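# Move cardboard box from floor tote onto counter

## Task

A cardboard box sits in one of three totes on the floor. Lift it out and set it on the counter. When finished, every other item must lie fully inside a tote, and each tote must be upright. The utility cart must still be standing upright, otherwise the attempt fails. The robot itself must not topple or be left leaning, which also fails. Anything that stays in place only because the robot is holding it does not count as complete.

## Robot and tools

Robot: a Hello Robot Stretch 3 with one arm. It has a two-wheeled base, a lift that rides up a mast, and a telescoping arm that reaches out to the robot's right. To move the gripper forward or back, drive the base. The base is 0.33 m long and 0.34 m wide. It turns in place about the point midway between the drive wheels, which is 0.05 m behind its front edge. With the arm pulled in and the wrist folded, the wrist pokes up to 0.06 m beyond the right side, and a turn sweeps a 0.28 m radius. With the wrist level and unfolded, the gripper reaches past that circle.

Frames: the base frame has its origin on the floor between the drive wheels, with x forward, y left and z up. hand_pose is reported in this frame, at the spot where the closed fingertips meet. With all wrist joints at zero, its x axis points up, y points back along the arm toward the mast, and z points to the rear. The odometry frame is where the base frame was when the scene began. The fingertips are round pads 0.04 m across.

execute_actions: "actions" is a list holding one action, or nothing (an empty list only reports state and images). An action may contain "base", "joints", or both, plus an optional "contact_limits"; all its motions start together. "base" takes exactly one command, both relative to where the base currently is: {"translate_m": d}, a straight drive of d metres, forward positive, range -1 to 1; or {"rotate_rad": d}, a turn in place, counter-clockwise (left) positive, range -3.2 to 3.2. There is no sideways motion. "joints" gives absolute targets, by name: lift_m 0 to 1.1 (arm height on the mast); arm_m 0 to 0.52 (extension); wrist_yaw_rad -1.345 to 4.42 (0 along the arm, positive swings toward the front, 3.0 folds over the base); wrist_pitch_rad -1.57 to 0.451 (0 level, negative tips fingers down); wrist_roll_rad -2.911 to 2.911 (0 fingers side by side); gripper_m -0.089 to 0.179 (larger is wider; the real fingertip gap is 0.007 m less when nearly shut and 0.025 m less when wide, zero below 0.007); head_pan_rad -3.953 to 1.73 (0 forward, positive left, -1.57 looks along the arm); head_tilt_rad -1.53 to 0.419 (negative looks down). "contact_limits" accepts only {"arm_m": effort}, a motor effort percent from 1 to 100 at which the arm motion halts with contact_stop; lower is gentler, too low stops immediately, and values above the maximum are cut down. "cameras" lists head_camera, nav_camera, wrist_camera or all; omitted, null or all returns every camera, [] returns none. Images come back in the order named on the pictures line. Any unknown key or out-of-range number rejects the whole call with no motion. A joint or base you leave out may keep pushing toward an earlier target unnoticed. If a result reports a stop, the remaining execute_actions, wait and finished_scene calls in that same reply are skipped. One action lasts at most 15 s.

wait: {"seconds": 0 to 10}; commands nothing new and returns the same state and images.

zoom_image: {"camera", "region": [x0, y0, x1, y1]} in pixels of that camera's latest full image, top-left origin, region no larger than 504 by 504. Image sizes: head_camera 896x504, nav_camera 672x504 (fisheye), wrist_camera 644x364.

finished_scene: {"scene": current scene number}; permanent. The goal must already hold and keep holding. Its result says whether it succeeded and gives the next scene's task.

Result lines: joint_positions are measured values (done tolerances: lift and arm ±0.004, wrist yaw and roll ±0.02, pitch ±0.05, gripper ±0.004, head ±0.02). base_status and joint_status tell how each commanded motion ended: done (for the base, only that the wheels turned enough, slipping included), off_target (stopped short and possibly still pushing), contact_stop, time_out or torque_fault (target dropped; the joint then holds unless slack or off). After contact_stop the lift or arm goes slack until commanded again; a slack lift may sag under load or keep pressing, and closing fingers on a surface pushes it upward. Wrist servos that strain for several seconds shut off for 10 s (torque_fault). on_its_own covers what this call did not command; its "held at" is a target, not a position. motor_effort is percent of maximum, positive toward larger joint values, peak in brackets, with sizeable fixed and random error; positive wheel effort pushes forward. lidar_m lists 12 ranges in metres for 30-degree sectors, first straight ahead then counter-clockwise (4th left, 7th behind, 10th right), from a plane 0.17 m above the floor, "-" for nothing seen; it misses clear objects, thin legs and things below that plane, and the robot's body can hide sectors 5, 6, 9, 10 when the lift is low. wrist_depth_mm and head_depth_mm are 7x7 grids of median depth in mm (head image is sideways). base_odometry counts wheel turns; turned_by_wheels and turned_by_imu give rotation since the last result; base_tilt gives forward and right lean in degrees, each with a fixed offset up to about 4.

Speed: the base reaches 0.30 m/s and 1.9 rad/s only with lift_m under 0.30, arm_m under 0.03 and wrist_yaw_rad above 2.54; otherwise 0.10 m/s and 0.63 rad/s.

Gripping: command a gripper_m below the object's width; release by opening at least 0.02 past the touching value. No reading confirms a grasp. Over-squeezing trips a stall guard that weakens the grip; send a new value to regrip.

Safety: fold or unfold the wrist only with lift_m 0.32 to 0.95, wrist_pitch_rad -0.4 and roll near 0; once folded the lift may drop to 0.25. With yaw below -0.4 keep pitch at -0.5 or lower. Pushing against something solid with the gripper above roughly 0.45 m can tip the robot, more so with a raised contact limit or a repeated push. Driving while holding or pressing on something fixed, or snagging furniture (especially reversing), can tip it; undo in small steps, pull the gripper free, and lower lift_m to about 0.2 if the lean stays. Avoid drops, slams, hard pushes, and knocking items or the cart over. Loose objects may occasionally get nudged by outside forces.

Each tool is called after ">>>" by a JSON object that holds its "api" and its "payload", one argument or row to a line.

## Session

>>> {"api": "execute_actions", "payload": {
  "actions": []
}}

Scene clock: 0.00 s.
base_odometry: x=+0.000 y=+0.000 heading=+0.000 (m, m, rad; odometry frame)
turned_by_wheels: +0.000 (rad since the last result)
turned_by_imu: +0.000 (rad since the last result)
base_tilt: forward=-0.4 right=-0.7 (deg)
lidar_m: 1.27 1.42 1.10 1.07 1.13 1.16 2.39 2.52 2.62 2.37 1.82 1.77
head_depth_mm: 1644 1648 1649 1657 1656 1563 1053 / 1657 1675 1670 1674 1672 1562 1052 / 1689 1686 1687 1692 1679 1691 1168 / 1706 1705 1709 1708 1703 1706 1704 / 1720 1713 1734 1733 1731 1737 1734 / 1742 1742 1748 1743 1752 1747 1757 / 1757 1768 1769 1763 1778 1767 1772
base_status: not commanded
joint_positions: lift_m=+0.434 arm_m=+0.002 wrist_yaw_rad=+3.027 wrist_pitch_rad=-0.561 wrist_roll_rad=+0.010 gripper_m=+0.037 head_pan_rad=+0.009 head_tilt_rad=-0.021
joint_status: not commanded
motor_effort: left_wheel=+1 right_wheel=+0 lift_m=+21 arm_m=+0 wrist_yaw_rad=+0 wrist_pitch_rad=+4 wrist_roll_rad=+0 gripper_m=-1 head_pan_rad=+1 head_tilt_rad=+3 (%)
hand_pose: x=+0.0021 y=+0.0560 z=+0.4164 quat_wxyz=(+0.236, +0.693, +0.156, +0.664) (m; base frame)
wrist_depth_mm: - - - - - - - / - - - - - - - / 955 931 - - - - - / 774 781 800 820 851 878 892 / 657 671 - 713 717 725 747 / 579 588 - 614 618 631 642 / 509 - - 536 545 554 560
pictures: head_camera (sideways: a quarter turn clockwise sets it upright), nav_camera (sideways: a quarter turn counterclockwise sets it upright), wrist_camera
camera_calibration (this result's frames):
head_camera: T_world_to_cam=[[-0.0132959, -0.00150353, -0.99991, 1.31677], [-0.0550521, 0.998483, -0.00076935, 0.00389603], [0.998395, 0.0550369, -0.0133585, -0.0264486], [0, 0, 0, 1]] pos_world=[0.0441283, -0.000454671, 1.3163]
nav_camera: T_world_to_cam=[[-0.0345878, -0.0587533, 0.997673, -1.2497], [0.0843377, -0.994881, -0.055665, 0.118008], [0.995837, 0.0822161, 0.0393659, -0.101713], [0, 0, 0, 1]] pos_world=[0.0481123, 0.0523427, 1.25736]
wrist_camera: T_world_to_cam=[[0.990853, -0.120342, 0.0610577, -0.0283856], [-0.0314726, -0.64607, -0.762629, 0.393676], [0.131224, 0.753732, -0.643947, 0.389039], [0, 0, 0, 1]] pos_world=[-0.0105352, -0.042305, 0.552482]
Images, in order (width x height): head_camera 896x504, nav_camera 672x504, wrist_camera 644x364.

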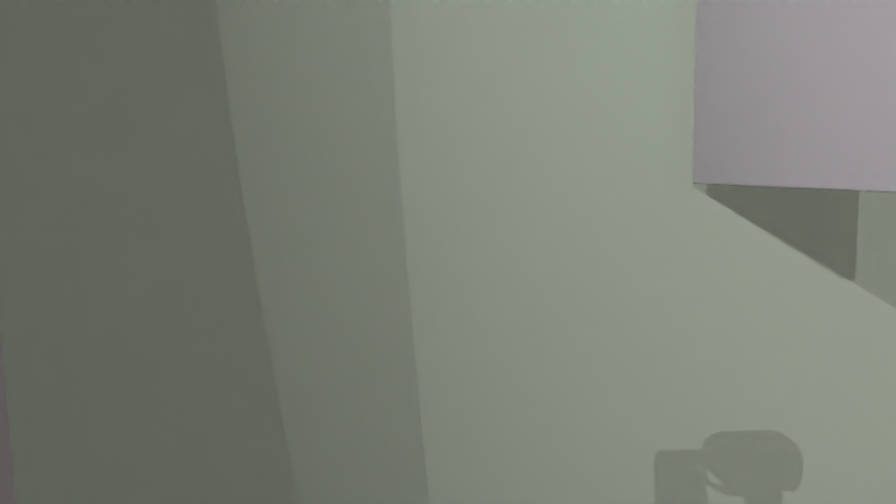

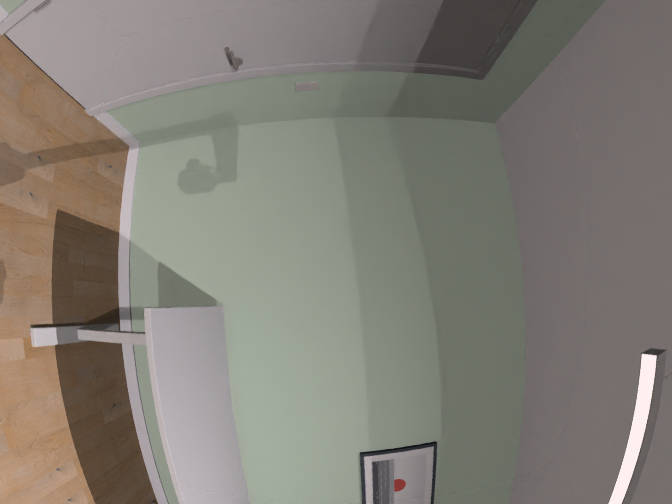

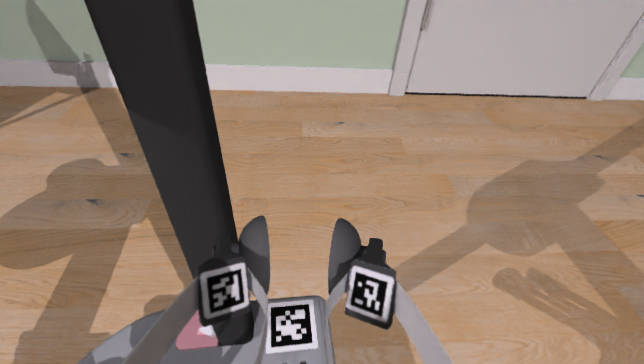

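Similar room. I'll look toward the rear right while stowing the lift.

>>> {"api": "execute_actions", "payload": {
  "actions": [
    {"joints": {"head_pan_rad": -2.3, "head_tilt_rad": -0.6, "lift_m": 0.28, "wrist_pitch_rad": -0.4}}
  ],
  "cameras": ["head_camera", "nav_camera"]
}}

Scene clock: 2.93 s.
base_odometry: x=+0.000 y=+0.000 heading=+0.000 (m, m, rad; odometry frame)
turned_by_wheels: +0.000 (rad since the last result)
turned_by_imu: +0.000 (rad since the last result)
base_tilt: forward=-0.4 right=-0.7 (deg)
lidar_m: 1.27 1.42 1.10 1.07 1.13 1.16 2.39 2.54 2.63 2.38 1.83 1.76
head_depth_mm: 3239 3479 3212 2329 1815 1494 1262 / 3391 3728 3301 2347 1835 1493 1270 / 3141 3427 3351 2371 1837 1503 1276 / 2915 3198 3284 2396 1859 1518 1277 / 2735 2967 3169 2398 1857 1521 1282 / 2522 2666 2814 2430 1883 1533 1293 / 2389 2549 2719 2451 1892 1539 1304
base_status: not commanded
joint_positions: lift_m=+0.280 arm_m=+0.002 wrist_yaw_rad=+3.027 wrist_pitch_rad=-0.422 wrist_roll_rad=+0.010 gripper_m=+0.037 head_pan_rad=-2.293 head_tilt_rad=-0.593
joint_status: all done
motor_effort: left_wheel=+1(1) right_wheel=+0(1) lift_m=+14(18) arm_m=-1(1) wrist_yaw_rad=+0(1) wrist_pitch_rad=+7(7) wrist_roll_rad=+1(0) gripper_m=+0(0) head_pan_rad=-3(36) head_tilt_rad=-4(41) (%)
hand_pose: x=+0.0044 y=+0.0757 z=+0.2923 quat_wxyz=(+0.188, +0.702, +0.107, +0.678) (m; base frame)
wrist_depth_mm: 973 - - - - - - / - - - - - - - / 869 903 937 992 - - - / 684 697 725 737 759 783 805 / 557 569 604 607 609 621 635 / 468 493 - - 513 518 529 / - - - - 429 438 443
pictures: head_camera (sideways: a quarter turn clockwise sets it upright), nav_camera (sideways: a quarter turn counterclockwise sets it upright)
camera_calibration (this result's frames):
head_camera: T_world_to_cam=[[0.363853, 0.415276, -0.83376, 1.09746], [0.775335, -0.631093, 0.0240238, -0.0334383], [-0.516204, -0.655185, -0.551604, 0.68331], [0, 0, 0, 1]] pos_world=[-0.0206618, -0.0291584, 1.29274]
nav_camera: T_world_to_cam=[[-0.381003, -0.344265, 0.85809, -1.06515], [-0.768959, 0.633303, -0.0873477, 0.164406], [-0.51336, -0.693116, -0.506016, 0.617342], [0, 0, 0, 1]] pos_world=[0.0375137, -0.0429234, 1.24074]
Images, in order (width x height): head_camera 896x504, nav_camera 672x504.

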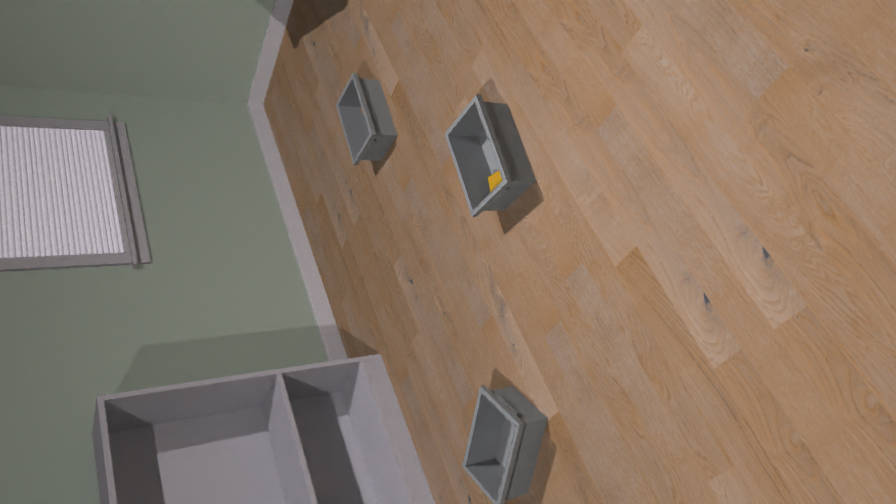

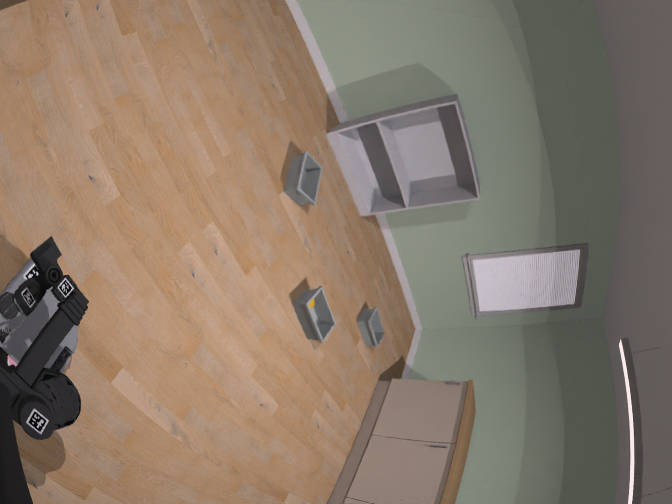

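>>> {"api": "zoom_image", "payload": {
  "camera": "head_camera",
  "region": [320, 60, 560, 240]
}}

>>> {"api": "zoom_image", "payload": {
  "camera": "head_camera",
  "region": [440, 364, 580, 504]
}}

Region (320, 60, 560, 240) of head_camera's 896x504 image, scaled by 2.100, with more detail than that image has; it fills the top 378 rows of this view, and the rest is white.

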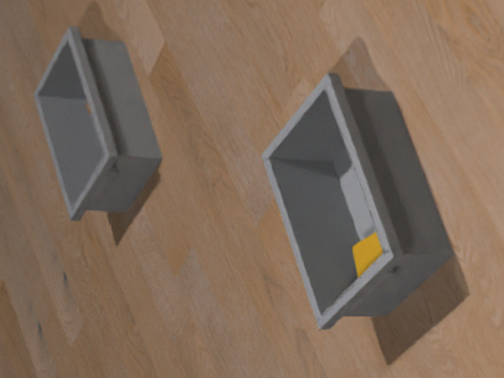

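Region (440, 364, 580, 504) of head_camera's 896x504 image, scaled by 3.600, with more detail than that image has.

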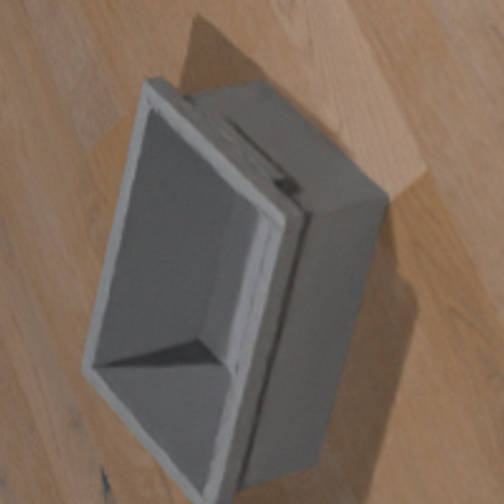

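>>> {"api": "zoom_image", "payload": {
  "camera": "head_camera",
  "region": [325, 65, 415, 175]
}}

Region (325, 65, 415, 175) of head_camera's 896x504 image, scaled by 4.582, with more detail than that image has; it fills the left 412 columns of this view, and the rest is white.

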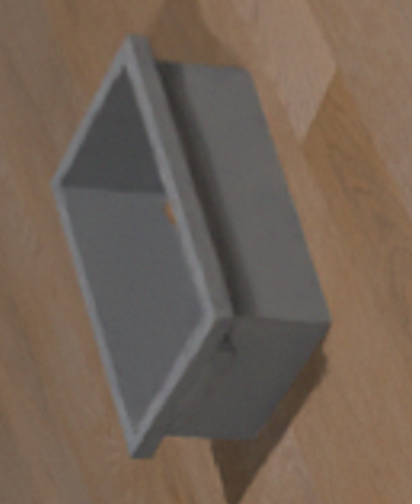

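>>> {"api": "execute_actions", "payload": {
  "actions": [
    {"base": {"rotate_rad": 0.46}, "joints": {"head_pan_rad": -2.85, "head_tilt_rad": -0.75}}
  ],
  "cameras": []
}}

>>> {"api": "execute_actions", "payload": {
  "actions": [
    {"base": {"translate_m": -1.0}}
  ],
  "cameras": ["head_camera", "nav_camera"]
}}

Scene clock: 12.03 s.
base_odometry: x=+0.000 y=+0.000 heading=+0.460 (m, m, rad; odometry frame)
turned_by_wheels: +0.460 (rad since the last result)
turned_by_imu: +0.464 (rad since the last result)
base_tilt: forward=-0.4 right=-0.8 (deg)
lidar_m: 1.50 1.10 1.07 1.11 1.15 2.39 2.49 2.62 2.38 1.82 1.79 1.27
head_depth_mm: 2516 2739 2418 1899 1584 1351 1171 / 3323 3303 2426 1921 1591 1353 1183 / 3496 3360 2455 1942 1600 1360 1189 / 3231 3338 2489 1961 1608 1369 1193 / 2992 3208 2517 1973 1621 1376 1196 / 2755 2978 2543 1988 1635 1381 1204 / 2492 2646 2579 1949 1641 1396 1210
base_status: done
joint_positions: lift_m=+0.280 arm_m=+0.002 wrist_yaw_rad=+3.027 wrist_pitch_rad=-0.421 wrist_roll_rad=+0.010 gripper_m=+0.037 head_pan_rad=-2.843 head_tilt_rad=-0.741
joint_status: all done
motor_effort: left_wheel=-2(10) right_wheel=+2(7) lift_m=+14(14) arm_m=+0(0) wrist_yaw_rad=+0(0) wrist_pitch_rad=+8(8) wrist_roll_rad=+0(0) gripper_m=+0(0) head_pan_rad=-3(30) head_tilt_rad=-5(23) (%)
hand_pose: x=+0.0044 y=+0.0758 z=+0.2924 quat_wxyz=(+0.188, +0.702, +0.107, +0.678) (m; base frame)
wrist_depth_mm: - - - - - 908 826 / - - - - - 987 877 / 878 896 930 - - 990 949 / 681 696 735 736 765 797 798 / 552 565 611 605 604 621 635 / 470 486 - - 512 525 524 / - - - - 432 439 446
pictures: none
No camera images: the call's "cameras" was empty. Leave "cameras" out to get every camera's image.

Scene clock: 16.97 s.
base_odometry: x=-0.896 y=-0.444 heading=+0.460 (m, m, rad; odometry frame)
turned_by_wheels: +0.000 (rad since the last result)
turned_by_imu: -0.007 (rad since the last result)
base_tilt: forward=-0.4 right=-0.8 (deg)
lidar_m: 2.22 1.63 0.93 0.95 1.59 1.53 1.59 2.27 1.89 1.92 2.28 2.17
head_depth_mm: 1588 1717 1898 1901 1574 1345 1177 / 2358 2597 2281 1923 1582 1356 1184 / 2568 2871 2468 1948 1595 1363 1187 / 2634 2901 2482 1891 1608 1357 1190 / 2435 2675 2521 1924 1622 1341 1197 / 2238 2456 2527 1992 1632 1331 1207 / 2089 2294 2416 1990 1639 1393 1215
base_status: done
joint_positions: lift_m=+0.280 arm_m=+0.002 wrist_yaw_rad=+3.027 wrist_pitch_rad=-0.421 wrist_roll_rad=+0.010 gripper_m=+0.037 head_pan_rad=-2.843 head_tilt_rad=-0.742
joint_status: not commanded
motor_effort: left_wheel=-1(12) right_wheel=+1(5) lift_m=+14(15) arm_m=-1(1) wrist_yaw_rad=+0(1) wrist_pitch_rad=+7(7) wrist_roll_rad=+0(1) gripper_m=+0(0) head_pan_rad=-2(3) head_tilt_rad=-5(5) (%)
hand_pose: x=+0.0044 y=+0.0758 z=+0.2925 quat_wxyz=(+0.188, +0.702, +0.107, +0.678) (m; base frame)
wrist_depth_mm: - - - - - - - / - - - - - - - / 873 902 965 993 - - - / 682 699 731 732 759 786 804 / 563 568 603 618 614 624 634 / 467 493 - - 512 522 530 / - - - - 428 439 446
pictures: head_camera (sideways: a quarter turn clockwise sets it upright), nav_camera (sideways: a quarter turn counterclockwise sets it upright)
camera_calibration (this result's frames):
head_camera: T_world_to_cam=[[0.639849, 0.198387, -0.742453, 0.976753], [0.327105, -0.944527, 0.0295186, -0.0378526], [-0.695411, -0.261747, -0.669248, 0.837444], [0, 0, 0, 1]] pos_world=[-0.0302249, -0.0103287, 1.28677]
nav_camera: T_world_to_cam=[[-0.621239, -0.130088, 0.772748, -0.952422], [-0.311583, 0.945826, -0.0912668, 0.166701], [-0.719012, -0.297473, -0.628117, 0.777448], [0, 0, 0, 1]] pos_world=[0.0192545, -0.0502988, 1.23952]
Images, in order (width x height): head_camera 896x504, nav_camera 672x504.

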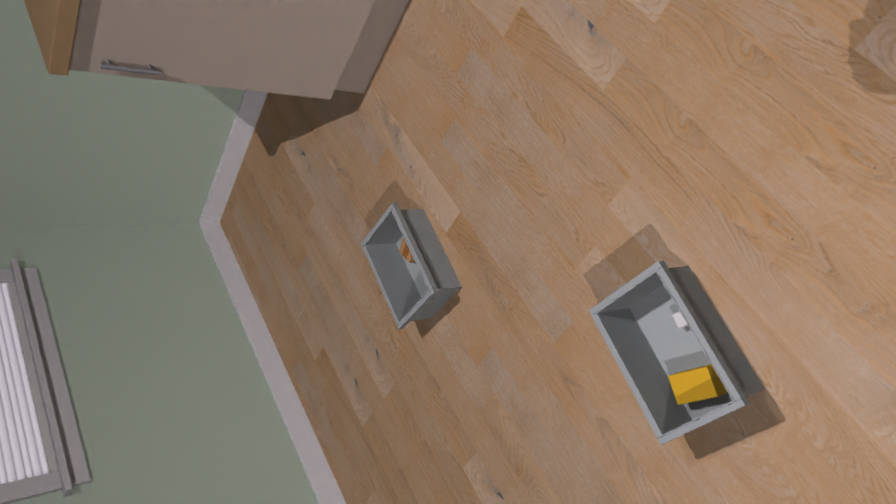

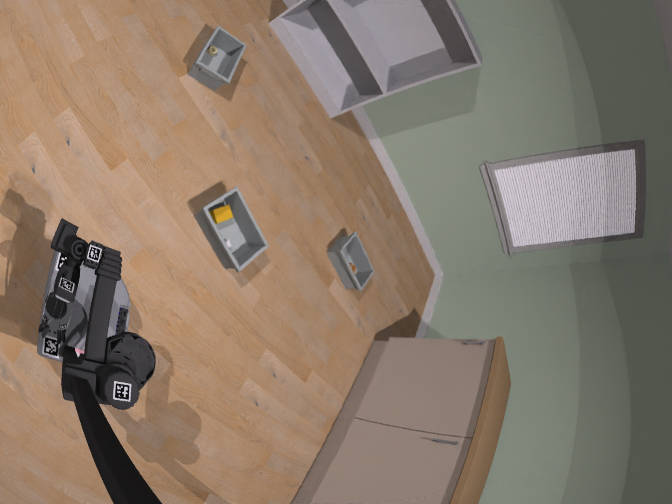

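>>> {"api": "execute_actions", "payload": {
  "actions": [
    {"base": {"translate_m": -1.0}, "joints": {"head_pan_rad": -2.2, "head_tilt_rad": -1.0}}
  ],
  "cameras": ["head_camera", "nav_camera"]
}}

Scene clock: 26.13 s.
base_odometry: x=-1.792 y=-0.887 heading=+0.460 (m, m, rad; odometry frame)
turned_by_wheels: +0.000 (rad since the last result)
turned_by_imu: -0.007 (rad since the last result)
base_tilt: forward=-0.4 right=-0.8 (deg)
lidar_m: 2.91 1.52 1.51 0.95 0.69 0.67 0.69 1.78 1.71 1.50 1.94 2.99
head_depth_mm: 1727 1949 1745 1508 1352 1220 1136 / 1697 1947 1763 1528 1359 1226 - / 1676 1938 1774 1490 1346 1242 - / 1645 1932 1790 1501 1349 1246 - / 1632 1914 1802 1563 1383 1242 1117 / 1609 1882 1820 1574 1396 1250 1134 / 1586 1851 1825 1585 1404 1257 1124
base_status: done
joint_positions: lift_m=+0.280 arm_m=+0.002 wrist_yaw_rad=+3.027 wrist_pitch_rad=-0.421 wrist_roll_rad=+0.010 gripper_m=+0.037 head_pan_rad=-2.207 head_tilt_rad=-0.988
joint_status: all done
motor_effort: left_wheel=+1(12) right_wheel=+1(4) lift_m=+14(15) arm_m=-1(1) wrist_yaw_rad=+0(0) wrist_pitch_rad=+7(6) wrist_roll_rad=+0(0) gripper_m=+0(0) head_pan_rad=+2(33) head_tilt_rad=-6(29) (%)
hand_pose: x=+0.0044 y=+0.0758 z=+0.2925 quat_wxyz=(+0.188, +0.702, +0.107, +0.678) (m; base frame)
wrist_depth_mm: 566 - - - - - - / 597 - - - - - - / 670 780 942 971 - - - / 666 689 724 734 763 790 807 / 558 560 601 609 610 620 636 / 469 490 - - 512 516 523 / - - - - 427 442 449
pictures: head_camera (sideways: a quarter turn clockwise sets it upright), nav_camera (sideways: a quarter turn counterclockwise sets it upright)
camera_calibration (this result's frames):
head_camera: T_world_to_cam=[[0.492346, 0.669081, -0.556711, 0.735628], [0.81937, -0.572063, 0.0371055, -0.050722], [-0.293647, -0.474421, -0.829877, 1.04387], [0, 0, 0, 1]] pos_world=[-0.0140927, -0.0259751, 1.2777]
nav_camera: T_world_to_cam=[[-0.523019, -0.609948, 0.595327, -0.721818], [-0.798986, 0.594071, -0.0932798, 0.172265], [-0.296771, -0.524445, -0.798051, 0.995878], [0, 0, 0, 1]] pos_world=[0.0556599, -0.0203266, 1.24055]
Images, in order (width x height): head_camera 896x504, nav_camera 672x504.

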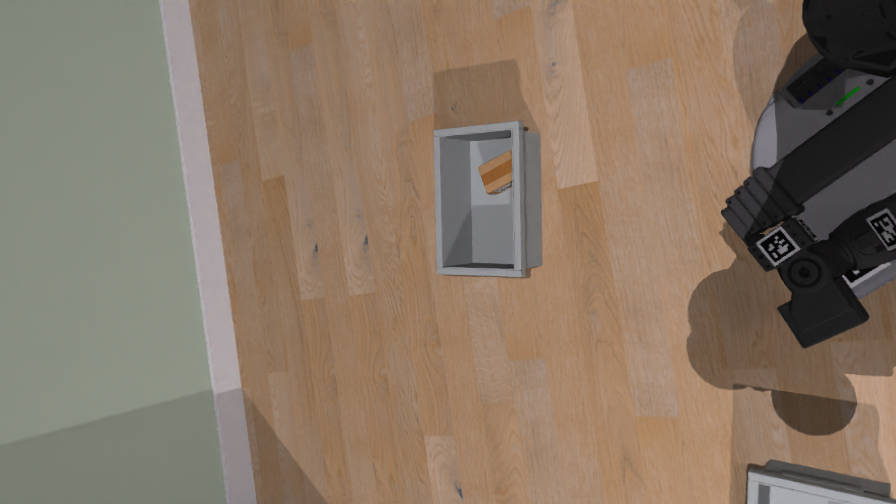

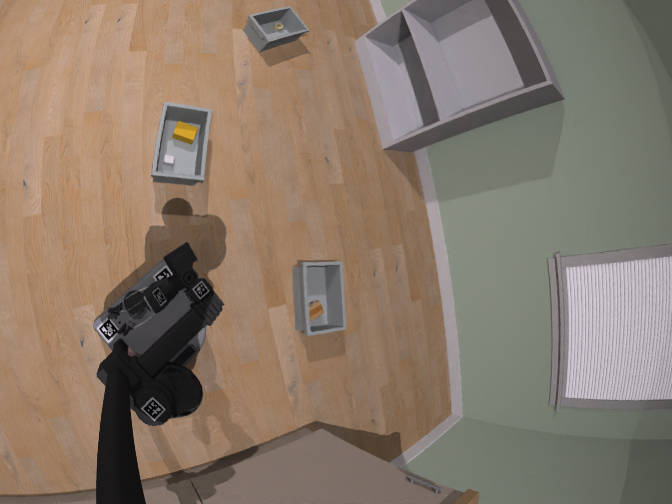

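>>> {"api": "zoom_image", "payload": {
  "camera": "head_camera",
  "region": [420, 110, 560, 290]
}}

Region (420, 110, 560, 290) of head_camera's 896x504 image, scaled by 2.800, with more detail than that image has.

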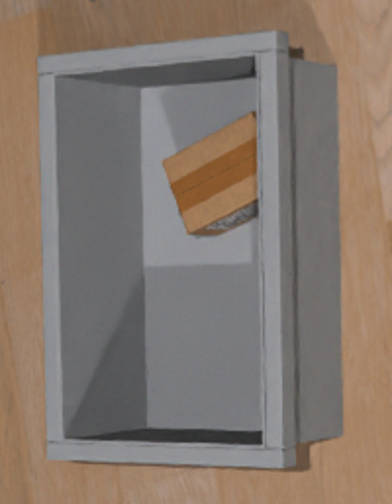

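>>> {"api": "execute_actions", "payload": {
  "actions": [
    {"base": {"translate_m": -0.3}, "joints": {"lift_m": 0.36, "head_pan_rad": -1.6, "head_tilt_rad": -1.1}}
  ],
  "cameras": []
}}

>>> {"api": "execute_actions", "payload": {
  "actions": [
    {"base": {"rotate_rad": -0.335}, "joints": {"wrist_yaw_rad": 0.0, "gripper_m": 0.10, "arm_m": 0.2}}
  ],
  "cameras": []
}}

>>> {"api": "execute_actions", "payload": {
  "actions": [
    {"joints": {"wrist_pitch_rad": -1.57, "wrist_roll_rad": -0.08, "arm_m": 0.445, "lift_m": 0.33}}
  ],
  "cameras": ["head_camera", "wrist_camera"]
}}

Scene clock: 33.23 s.
base_odometry: x=-2.061 y=-1.021 heading=+0.460 (m, m, rad; odometry frame)
turned_by_wheels: +0.000 (rad since the last result)
turned_by_imu: -0.002 (rad since the last result)
base_tilt: forward=-0.4 right=-0.7 (deg)
lidar_m: 3.15 1.71 2.04 0.58 0.42 0.41 0.42 0.57 1.56 1.50 2.03 3.70
head_depth_mm: 1559 1725 1588 1431 1298 1193 - / 1626 1789 1611 1399 1286 - - / 1710 1826 1617 1405 1310 - - / 1746 1835 1626 1458 1320 1196 1117 / 1596 1793 1635 1465 1333 1219 1116 / 1895 1844 1652 1479 1335 1222 1125 / 1950 1885 1671 1482 1346 1228 1133
base_status: done
joint_positions: lift_m=+0.360 arm_m=+0.002 wrist_yaw_rad=+3.027 wrist_pitch_rad=-0.421 wrist_roll_rad=+0.010 gripper_m=+0.037 head_pan_rad=-1.607 head_tilt_rad=-1.087
joint_status: all done
motor_effort: left_wheel=+0(11) right_wheel=+0(5) lift_m=+29(29) arm_m=+0(1) wrist_yaw_rad=+1(0) wrist_pitch_rad=+7(7) wrist_roll_rad=+0(0) gripper_m=+0(0) head_pan_rad=+3(30) head_tilt_rad=-8(21) (%)
hand_pose: x=+0.0044 y=+0.0759 z=+0.3716 quat_wxyz=(+0.188, +0.702, +0.107, +0.678) (m; base frame)
wrist_depth_mm: 353 - 651 - - - - / 375 - 710 - - - - / 383 443 827 - - - - / 394 473 850 897 918 946 998 / 409 581 740 715 730 753 771 / 489 562 - 600 608 617 632 / 473 502 - 518 515 532 536
pictures: none
No camera images: the call's "cameras" was empty. Leave "cameras" out to get every camera's image.

Scene clock: 35.93 s.
base_odometry: x=-2.061 y=-1.021 heading=+0.125 (m, m, rad; odometry frame)
turned_by_wheels: -0.335 (rad since the last result)
turned_by_imu: -0.339 (rad since the last result)
base_tilt: forward=-0.4 right=-0.7 (deg)
lidar_m: 3.41 2.69 1.71 0.96 0.49 0.41 0.41 0.45 1.57 1.56 1.50 2.70
head_depth_mm: 1544 1735 1592 1423 1303 1186 - / 1570 1755 1601 1439 1316 - - / 1587 1782 1618 1483 1285 1224 - / 1600 1808 1624 1432 1307 1215 1117 / 1628 1818 1643 1452 1331 1213 1118 / 1648 1830 1658 1475 1338 1223 1129 / 1667 1797 1671 1490 1344 1228 1139
base_status: done
joint_positions: lift_m=+0.360 arm_m=+0.200 wrist_yaw_rad=+0.003 wrist_pitch_rad=-0.421 wrist_roll_rad=+0.010 gripper_m=+0.100 head_pan_rad=-1.607 head_tilt_rad=-1.087
joint_status: all done
motor_effort: left_wheel=+4(9) right_wheel=-3(5) lift_m=+28(29) arm_m=+3(4) wrist_yaw_rad=-3(1) wrist_pitch_rad=+7(7) wrist_roll_rad=+0(0) gripper_m=+0(79) head_pan_rad=+3(3) head_tilt_rad=-7(7) (%)
hand_pose: x=-0.0209 y=-0.5688 z=+0.3716 quat_wxyz=(+0.688, +0.148, -0.695, -0.148) (m; base frame)
wrist_depth_mm: - - - - - 948 937 / - - - - - - 990 / 995 - - - - - - / 816 836 850 878 899 938 986 / 661 685 697 706 755 739 770 / 564 - 576 597 599 626 630 / 496 409 467 418 509 528 537
pictures: none
No camera images: the call's "cameras" was empty. Leave "cameras" out to get every camera's image.

Scene clock: 38.97 s.
base_odometry: x=-2.061 y=-1.021 heading=+0.125 (m, m, rad; odometry frame)
turned_by_wheels: +0.000 (rad since the last result)
turned_by_imu: +0.000 (rad since the last result)
base_tilt: forward=-0.4 right=-0.7 (deg)
lidar_m: 3.39 2.69 1.71 0.96 0.50 0.41 0.41 0.45 1.57 1.56 1.50 2.70
head_depth_mm: 1552 1749 1590 1427 1299 1195 - / 1557 1753 1602 1435 1318 - - / 1586 1774 1646 1385 1296 1225 - / 1606 1795 1633 1416 1307 1217 1115 / 1620 1814 1643 1458 1328 1214 1118 / 1650 1835 1653 1483 1336 1223 1130 / 1665 1809 1660 1488 1348 1229 1129
base_status: not commanded
joint_positions: lift_m=+0.330 arm_m=+0.445 wrist_yaw_rad=+0.001 wrist_pitch_rad=-1.546 wrist_roll_rad=-0.077 gripper_m=+0.100 head_pan_rad=-1.607 head_tilt_rad=-1.087
joint_status: all done
joint sent to its limit — the command would take wrist_pitch_rad past its lower limit, so that joint was sent only as far as its limit.
motor_effort: left_wheel=+3(4) right_wheel=-3(3) lift_m=+14(25) arm_m=+3(3) wrist_yaw_rad=-1(3) wrist_pitch_rad=-2(7) wrist_roll_rad=-1(2) gripper_m=+0(0) head_pan_rad=+3(3) head_tilt_rad=-7(7) (%)
hand_pose: x=-0.0216 y=-0.5719 z=+0.2124 quat_wxyz=(+0.525, +0.513, -0.486, -0.475) (m; base frame)
wrist_depth_mm: 328 274 287 343 351 357 361 / 238 309 347 321 353 364 371 / 244 345 353 359 300 371 379 / 244 306 362 320 308 382 389 / 367 278 296 342 330 394 398 / 373 373 387 277 267 405 412 / 381 389 394 403 411 421 427
pictures: head_camera (sideways: a quarter turn clockwise sets it upright), wrist_camera
camera_calibration (this result's frames):
head_camera: T_world_to_cam=[[0.0300936, 0.880994, -0.472169, 0.628318], [0.999134, -0.0129388, 0.0395379, -0.0549803], [0.0287233, -0.47295, -0.880621, 1.10786], [0, 0, 0, 1]] pos_world=[0.00420293, -0.0302931, 1.27445]
wrist_camera: T_world_to_cam=[[-0.990031, -0.134645, 0.0413508, -0.114809], [-0.129057, 0.984755, 0.116625, 0.575457], [-0.0564234, 0.110126, -0.992315, 0.435991], [0, 0, 0, 1]] pos_world=[-0.0147978, -0.630157, 0.370275]
Images, in order (width x height): head_camera 896x504, wrist_camera 644x364.

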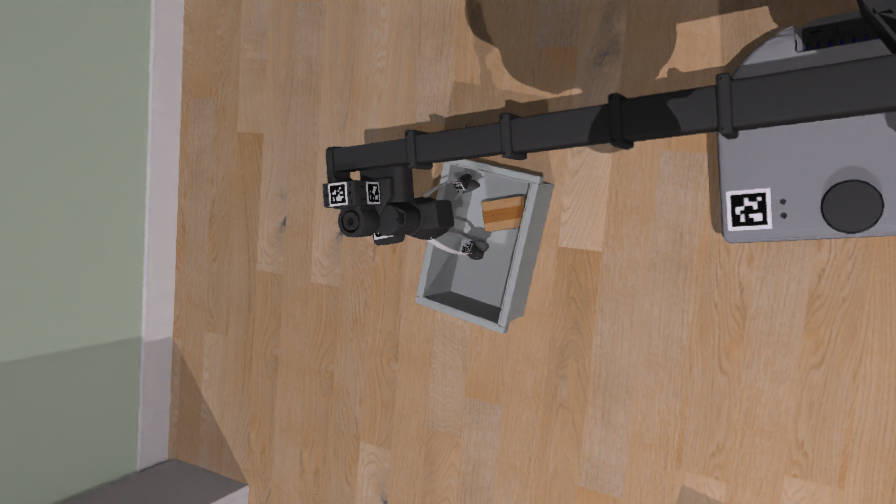

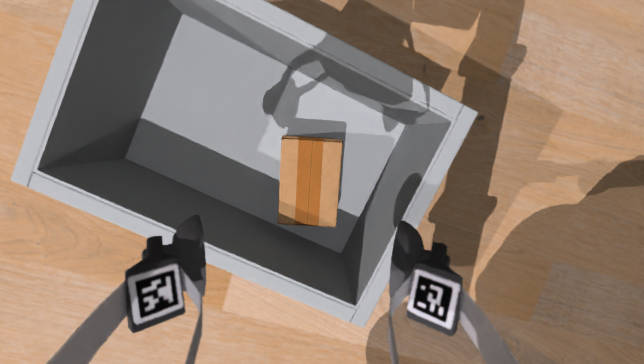

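>>> {"api": "execute_actions", "payload": {
  "actions": [
    {"joints": {"arm_m": 0.469, "lift_m": 0.22}}
  ],
  "cameras": ["head_camera", "wrist_camera"]
}}

Scene clock: 44.97 s.
base_odometry: x=-2.061 y=-1.021 heading=+0.125 (m, m, rad; odometry frame)
turned_by_wheels: +0.000 (rad since the last result)
turned_by_imu: +0.000 (rad since the last result)
base_tilt: forward=-0.4 right=-0.7 (deg)
lidar_m: 3.38 2.69 1.71 0.96 0.49 0.41 0.41 0.45 1.57 1.56 1.50 2.70
head_depth_mm: 1548 1732 1590 1427 1297 1189 - / 1561 1762 1605 1433 1305 1224 - / 1590 1783 1622 1384 1297 1221 - / 1606 1797 1621 1417 1302 1212 1114 / 1625 1808 1635 1445 1328 1217 1112 / 1645 1842 1652 1475 1336 1222 1125 / 1667 1816 1659 1488 1350 1228 1132
base_status: not commanded
joint_positions: lift_m=+0.220 arm_m=+0.469 wrist_yaw_rad=+0.001 wrist_pitch_rad=-1.547 wrist_roll_rad=-0.077 gripper_m=+0.100 head_pan_rad=-1.607 head_tilt_rad=-1.087
joint_status: all done
motor_effort: left_wheel=+4(3) right_wheel=-3(3) lift_m=+14(14) arm_m=+3(3) wrist_yaw_rad=-1(1) wrist_pitch_rad=-2(2) wrist_roll_rad=-2(2) gripper_m=+0(0) head_pan_rad=+3(4) head_tilt_rad=-8(7) (%)
hand_pose: x=-0.0216 y=-0.5957 z=+0.1024 quat_wxyz=(+0.525, +0.513, -0.485, -0.475) (m; base frame)
wrist_depth_mm: 196 230 171 127 243 247 250 / 212 236 240 193 132 253 258 / 229 242 246 250 220 138 264 / 244 250 251 209 257 167 271 / 217 251 258 210 248 154 278 / 177 201 245 215 250 151 287 / 149 164 199 239 187 290 296
pictures: head_camera (sideways: a quarter turn clockwise sets it upright), wrist_camera
camera_calibration (this result's frames):
head_camera: T_world_to_cam=[[0.0300935, 0.880994, -0.472169, 0.628318], [0.999134, -0.0129387, 0.0395379, -0.0549803], [0.0287234, -0.47295, -0.880621, 1.10786], [0, 0, 0, 1]] pos_world=[0.00420293, -0.0302931, 1.27445]
wrist_camera: T_world_to_cam=[[-0.990031, -0.134675, 0.0412537, -0.113476], [-0.129057, 0.98467, 0.11734, 0.611615], [-0.0564241, 0.110846, -0.992235, 0.329891], [0, 0, 0, 1]] pos_world=[-0.0147978, -0.654088, 0.260244]
Images, in order (width x height): head_camera 896x504, wrist_camera 644x364.

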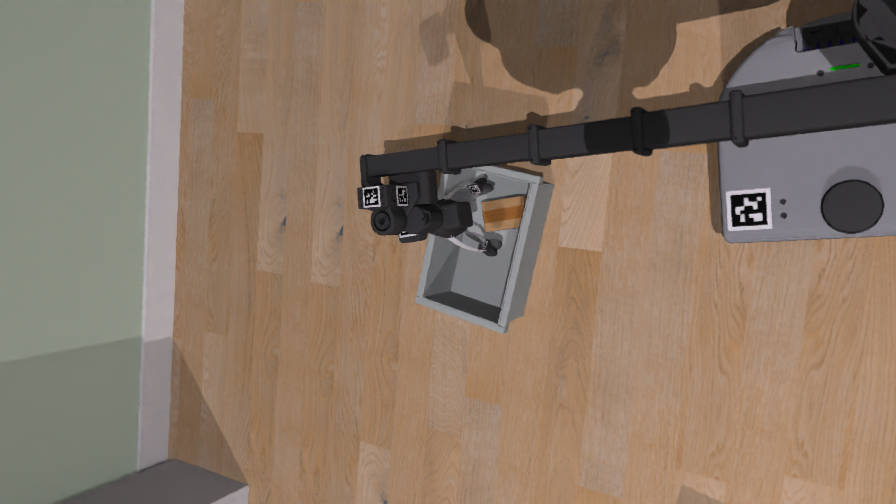

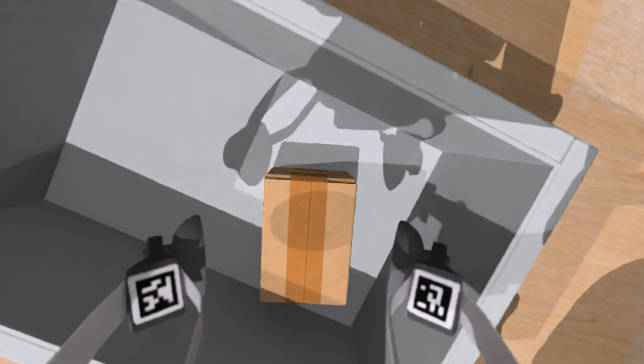

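>>> {"api": "execute_actions", "payload": {
  "actions": [
    {"joints": {"lift_m": 0.148}}
  ],
  "cameras": ["wrist_camera"]
}}

>>> {"api": "execute_actions", "payload": {
  "actions": [
    {"joints": {"gripper_m": 0.02}}
  ],
  "cameras": ["wrist_camera"]
}}

Scene clock: 48.20 s.
base_odometry: x=-2.061 y=-1.021 heading=+0.125 (m, m, rad; odometry frame)
turned_by_wheels: +0.000 (rad since the last result)
turned_by_imu: +0.000 (rad since the last result)
base_tilt: forward=-0.4 right=-0.7 (deg)
lidar_m: 3.40 2.69 1.72 0.96 0.49 0.41 0.41 0.45 1.57 1.56 1.50 2.70
head_depth_mm: 1549 1735 1589 1428 1296 1193 - / 1561 1755 1599 1444 1305 1214 - / 1587 1777 1614 1406 1301 1219 - / 1606 1791 1629 1423 1309 1219 1113 / 1617 1813 1628 1447 1327 1215 1119 / 1642 1837 1652 1481 1335 1223 1126 / 1669 1811 1662 1492 1349 1231 1131
base_status: not commanded
joint_positions: lift_m=+0.148 arm_m=+0.469 wrist_yaw_rad=+0.001 wrist_pitch_rad=-1.547 wrist_roll_rad=-0.077 gripper_m=+0.100 head_pan_rad=-1.607 head_tilt_rad=-1.087
joint_status: all done
motor_effort: left_wheel=+3(4) right_wheel=-3(3) lift_m=+14(14) arm_m=+3(3) wrist_yaw_rad=-1(1) wrist_pitch_rad=-2(2) wrist_roll_rad=-2(2) gripper_m=+0(0) head_pan_rad=+3(3) head_tilt_rad=-8(8) (%)
hand_pose: x=-0.0216 y=-0.5957 z=+0.0305 quat_wxyz=(+0.525, +0.513, -0.485, -0.475) (m; base frame)
wrist_depth_mm: 164 165 166 106 76 61 61 / 167 169 170 172 113 80 63 / 171 173 175 178 180 122 84 / 175 177 178 180 185 167 114 / 179 181 135 135 189 150 109 / 177 184 138 138 193 135 102 / 150 164 177 142 188 119 95
pictures: wrist_camera
camera_calibration (this result's frames):
wrist_camera: T_world_to_cam=[[-0.990031, -0.134675, 0.0412537, -0.110506], [-0.129056, 0.98467, 0.117339, 0.620063], [-0.056424, 0.110846, -0.992235, 0.258455], [0, 0, 0, 1]] pos_world=[-0.0147978, -0.654089, 0.188249]
Images, in order (width x height): wrist_camera 644x364.

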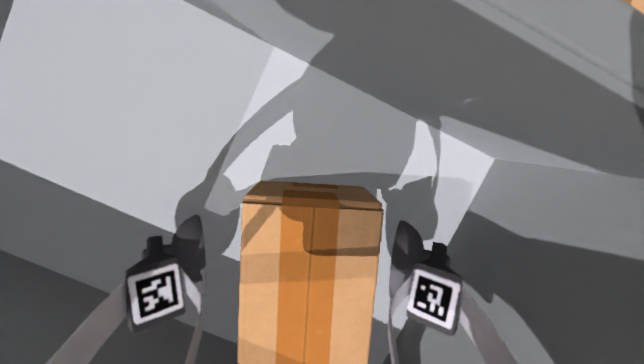

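Scene clock: 49.50 s.
base_odometry: x=-2.061 y=-1.021 heading=+0.125 (m, m, rad; odometry frame)
turned_by_wheels: +0.000 (rad since the last result)
turned_by_imu: +0.000 (rad since the last result)
base_tilt: forward=-0.4 right=-0.7 (deg)
lidar_m: 3.40 2.69 1.71 0.96 0.50 0.41 0.41 0.45 1.57 1.56 1.50 2.70
head_depth_mm: 1542 1736 1586 1426 1299 1191 - / 1560 1751 1597 1449 1305 1209 - / 1588 1783 1613 1412 1295 1222 - / 1608 1808 1627 1427 1304 1218 1117 / 1635 1821 1647 1448 1336 1215 1122 / 1642 1830 1650 1478 1338 1220 1127 / 1664 1804 1675 1493 1349 1229 1131
base_status: not commanded
joint_positions: lift_m=+0.148 arm_m=+0.469 wrist_yaw_rad=+0.001 wrist_pitch_rad=-1.547 wrist_roll_rad=-0.077 gripper_m=+0.021 head_pan_rad=-1.607 head_tilt_rad=-1.087
joint_status: all done
motor_effort: left_wheel=+4(3) right_wheel=-2(3) lift_m=+14(15) arm_m=+3(3) wrist_yaw_rad=-1(1) wrist_pitch_rad=-2(1) wrist_roll_rad=-1(1) gripper_m=-17(90) head_pan_rad=+3(3) head_tilt_rad=-7(7) (%)
hand_pose: x=-0.0216 y=-0.5957 z=+0.0304 quat_wxyz=(+0.525, +0.513, -0.485, -0.475) (m; base frame)
wrist_depth_mm: 163 165 166 106 76 61 61 / 167 168 171 172 113 80 63 / 171 173 176 177 180 122 84 / 175 177 179 180 185 167 114 / 179 181 129 130 189 151 109 / 177 185 132 133 178 137 102 / 148 167 137 137 191 124 95
pictures: wrist_camera
camera_calibration (this result's frames):
wrist_camera: T_world_to_cam=[[-0.990031, -0.134674, 0.0412537, -0.110504], [-0.129055, 0.984671, 0.117339, 0.620066], [-0.0564239, 0.110846, -0.992235, 0.258436], [0, 0, 0, 1]] pos_world=[-0.0147979, -0.654089, 0.18823]
Images, in order (width x height): wrist_camera 644x364.

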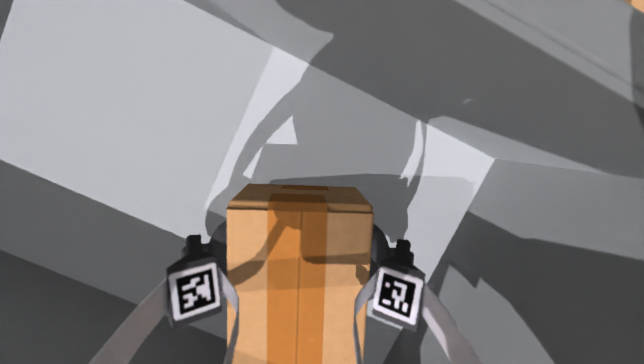

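>>> {"api": "execute_actions", "payload": {
  "actions": [
    {"joints": {"lift_m": 1.1, "head_pan_rad": -2.9, "head_tilt_rad": -0.6}}
  ]
}}

Scene clock: 60.73 s.
base_odometry: x=-2.061 y=-1.021 heading=+0.125 (m, m, rad; odometry frame)
turned_by_wheels: +0.000 (rad since the last result)
turned_by_imu: +0.000 (rad since the last result)
base_tilt: forward=-0.4 right=-0.7 (deg)
lidar_m: 3.40 2.69 1.71 0.96 0.50 0.41 0.41 0.45 1.57 1.56 1.50 2.69
head_depth_mm: - - 878 672 529 551 642 / - - 891 678 532 590 694 / - - 902 684 552 636 759 / - - 910 691 576 690 837 / - - 1237 699 603 752 931 / - - 1326 704 677 855 1261 / - - 1409 1576 1802 1524 1289
base_status: not commanded
joint_positions: lift_m=+1.099 arm_m=+0.469 wrist_yaw_rad=+0.001 wrist_pitch_rad=-1.547 wrist_roll_rad=-0.077 gripper_m=+0.021 head_pan_rad=-2.893 head_tilt_rad=-0.607
joint_status: all done
motor_effort: left_wheel=+4(4) right_wheel=-2(2) lift_m=+30(32) arm_m=+3(3) wrist_yaw_rad=-1(1) wrist_pitch_rad=-2(1) wrist_roll_rad=-1(2) gripper_m=-17(18) head_pan_rad=-2(36) head_tilt_rad=+4(38) (%)
hand_pose: x=-0.0216 y=-0.5957 z=+0.9815 quat_wxyz=(+0.525, +0.513, -0.485, -0.475) (m; base frame)
wrist_depth_mm: - - - - - - - / - - - - - - - / - - - - - - - / - - - - - - - / - - 129 130 - - - / - - 132 133 933 826 - / - - 137 137 - 646 633
pictures: head_camera (sideways: a quarter turn clockwise sets it upright), nav_camera (sideways: a quarter turn counterclockwise sets it upright), wrist_camera
camera_calibration (this result's frames):
head_camera: T_world_to_cam=[[0.546014, 0.140136, -0.825972, 1.0862], [0.283219, -0.958741, 0.0245626, -0.0311375], [-0.788451, -0.247343, -0.563175, 0.700026], [0, 0, 0, 1]] pos_world=[-0.0323241, -0.00892133, 1.29217]
nav_camera: T_world_to_cam=[[-0.520404, -0.0719285, 0.850885, -1.05491], [-0.275853, 0.957182, -0.0877984, 0.161983], [-0.808137, -0.28041, -0.517963, 0.634684], [0, 0, 0, 1]] pos_world=[0.00861775, -0.0529533, 1.24057]
wrist_camera: T_world_to_cam=[[-0.990031, -0.134674, 0.0412537, -0.149738], [-0.129055, 0.984671, 0.117339, 0.508474], [-0.0564239, 0.110846, -0.992235, 1.20207], [0, 0, 0, 1]] pos_world=[-0.0147979, -0.65409, 1.13925]
Images, in order (width x height): head_camera 896x504, nav_camera 672x504, wrist_camera 644x364.

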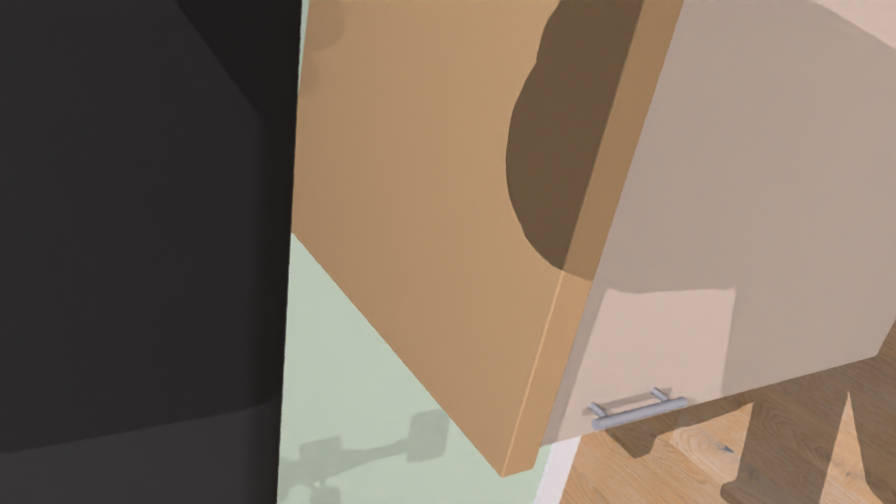

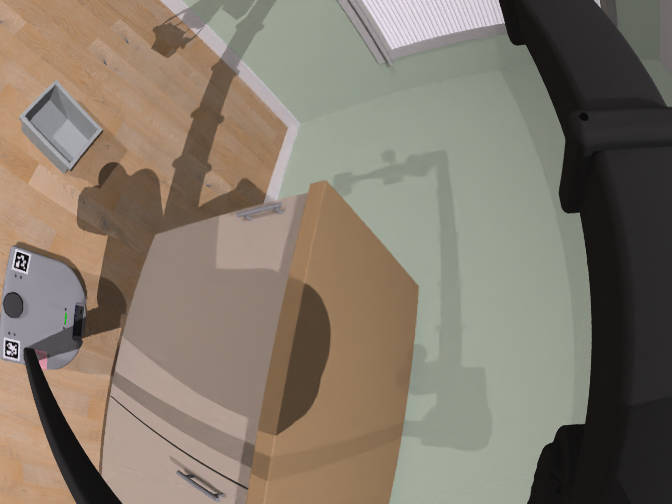

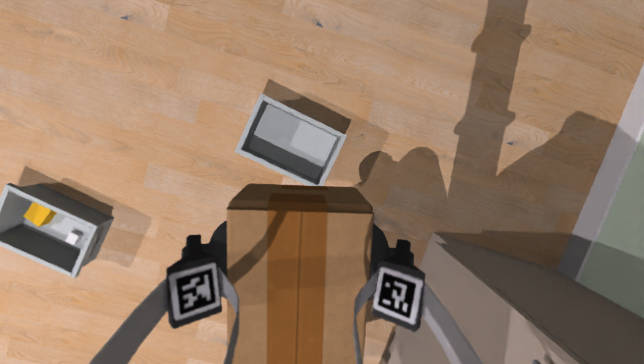

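>>> {"api": "execute_actions", "payload": {
  "actions": [
    {"base": {"rotate_rad": -1.4}, "joints": {"head_pan_rad": -1.45}}
  ],
  "cameras": ["head_camera", "wrist_camera"]
}}

Scene clock: 64.70 s.
base_odometry: x=-2.061 y=-1.021 heading=-1.275 (m, m, rad; odometry frame)
turned_by_wheels: -1.400 (rad since the last result)
turned_by_imu: -1.417 (rad since the last result)
base_tilt: forward=-0.4 right=-0.7 (deg)
lidar_m: 1.50 1.83 3.64 3.73 1.75 1.71 0.71 0.45 0.40 0.41 0.50 1.56
head_depth_mm: - 919 929 672 529 546 636 / - - 893 580 532 589 695 / 925 1017 953 658 553 640 764 / 966 1070 1141 692 578 698 849 / 1014 1122 1258 698 636 769 956 / 1066 1189 1349 1435 695 1449 1284 / 1125 1257 1440 1667 1841 1522 1293
base_status: done
joint_positions: lift_m=+1.099 arm_m=+0.469 wrist_yaw_rad=+0.001 wrist_pitch_rad=-1.547 wrist_roll_rad=-0.077 gripper_m=+0.021 head_pan_rad=-1.457 head_tilt_rad=-0.606
joint_status: all done
motor_effort: left_wheel=+4(12) right_wheel=-2(9) lift_m=+29(29) arm_m=+2(3) wrist_yaw_rad=+0(1) wrist_pitch_rad=-1(2) wrist_roll_rad=-2(2) gripper_m=-17(18) head_pan_rad=+4(38) head_tilt_rad=+4(4) (%)
hand_pose: x=-0.0216 y=-0.5958 z=+0.9815 quat_wxyz=(+0.525, +0.513, -0.485, -0.475) (m; base frame)
wrist_depth_mm: 202 205 208 210 213 216 220 / 208 211 214 215 220 222 227 / 213 215 219 222 224 229 231 / 218 220 222 225 230 235 238 / 224 226 129 130 235 241 245 / 229 231 132 133 244 247 250 / 236 239 137 137 250 253 258
pictures: head_camera (sideways: a quarter turn clockwise sets it upright), wrist_camera
camera_calibration (this result's frames):
head_camera: T_world_to_cam=[[-0.0653488, 0.559618, -0.82617, 1.09018], [0.988132, 0.15163, 0.0245491, -0.0354199], [0.13901, -0.814761, -0.562886, 0.693992], [0, 0, 0, 1]] pos_world=[0.00976971, -0.0392786, 1.29218]
wrist_camera: T_world_to_cam=[[-0.990033, -0.134661, 0.0412534, -0.149735], [-0.129042, 0.984672, 0.11734, 0.508517], [-0.0564221, 0.110847, -0.992235, 1.20208], [0, 0, 0, 1]] pos_world=[-0.0147987, -0.654132, 1.13925]
Images, in order (width x height): head_camera 896x504, wrist_camera 644x364.

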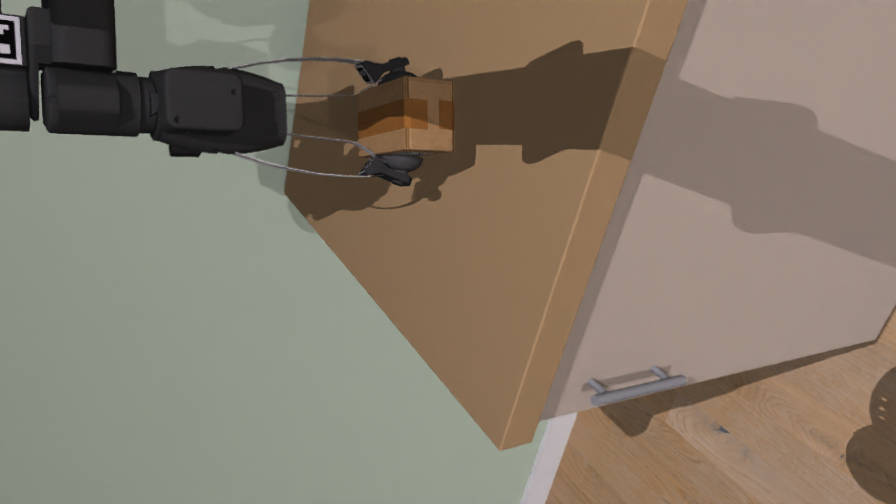

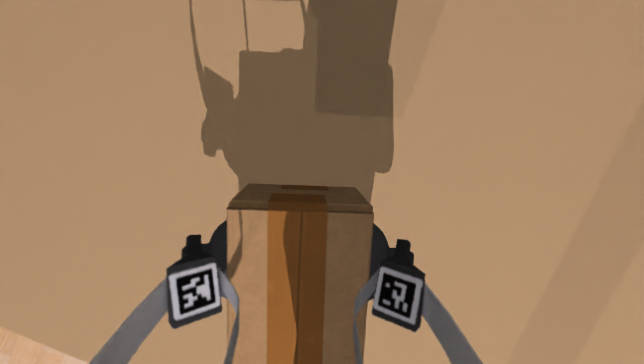

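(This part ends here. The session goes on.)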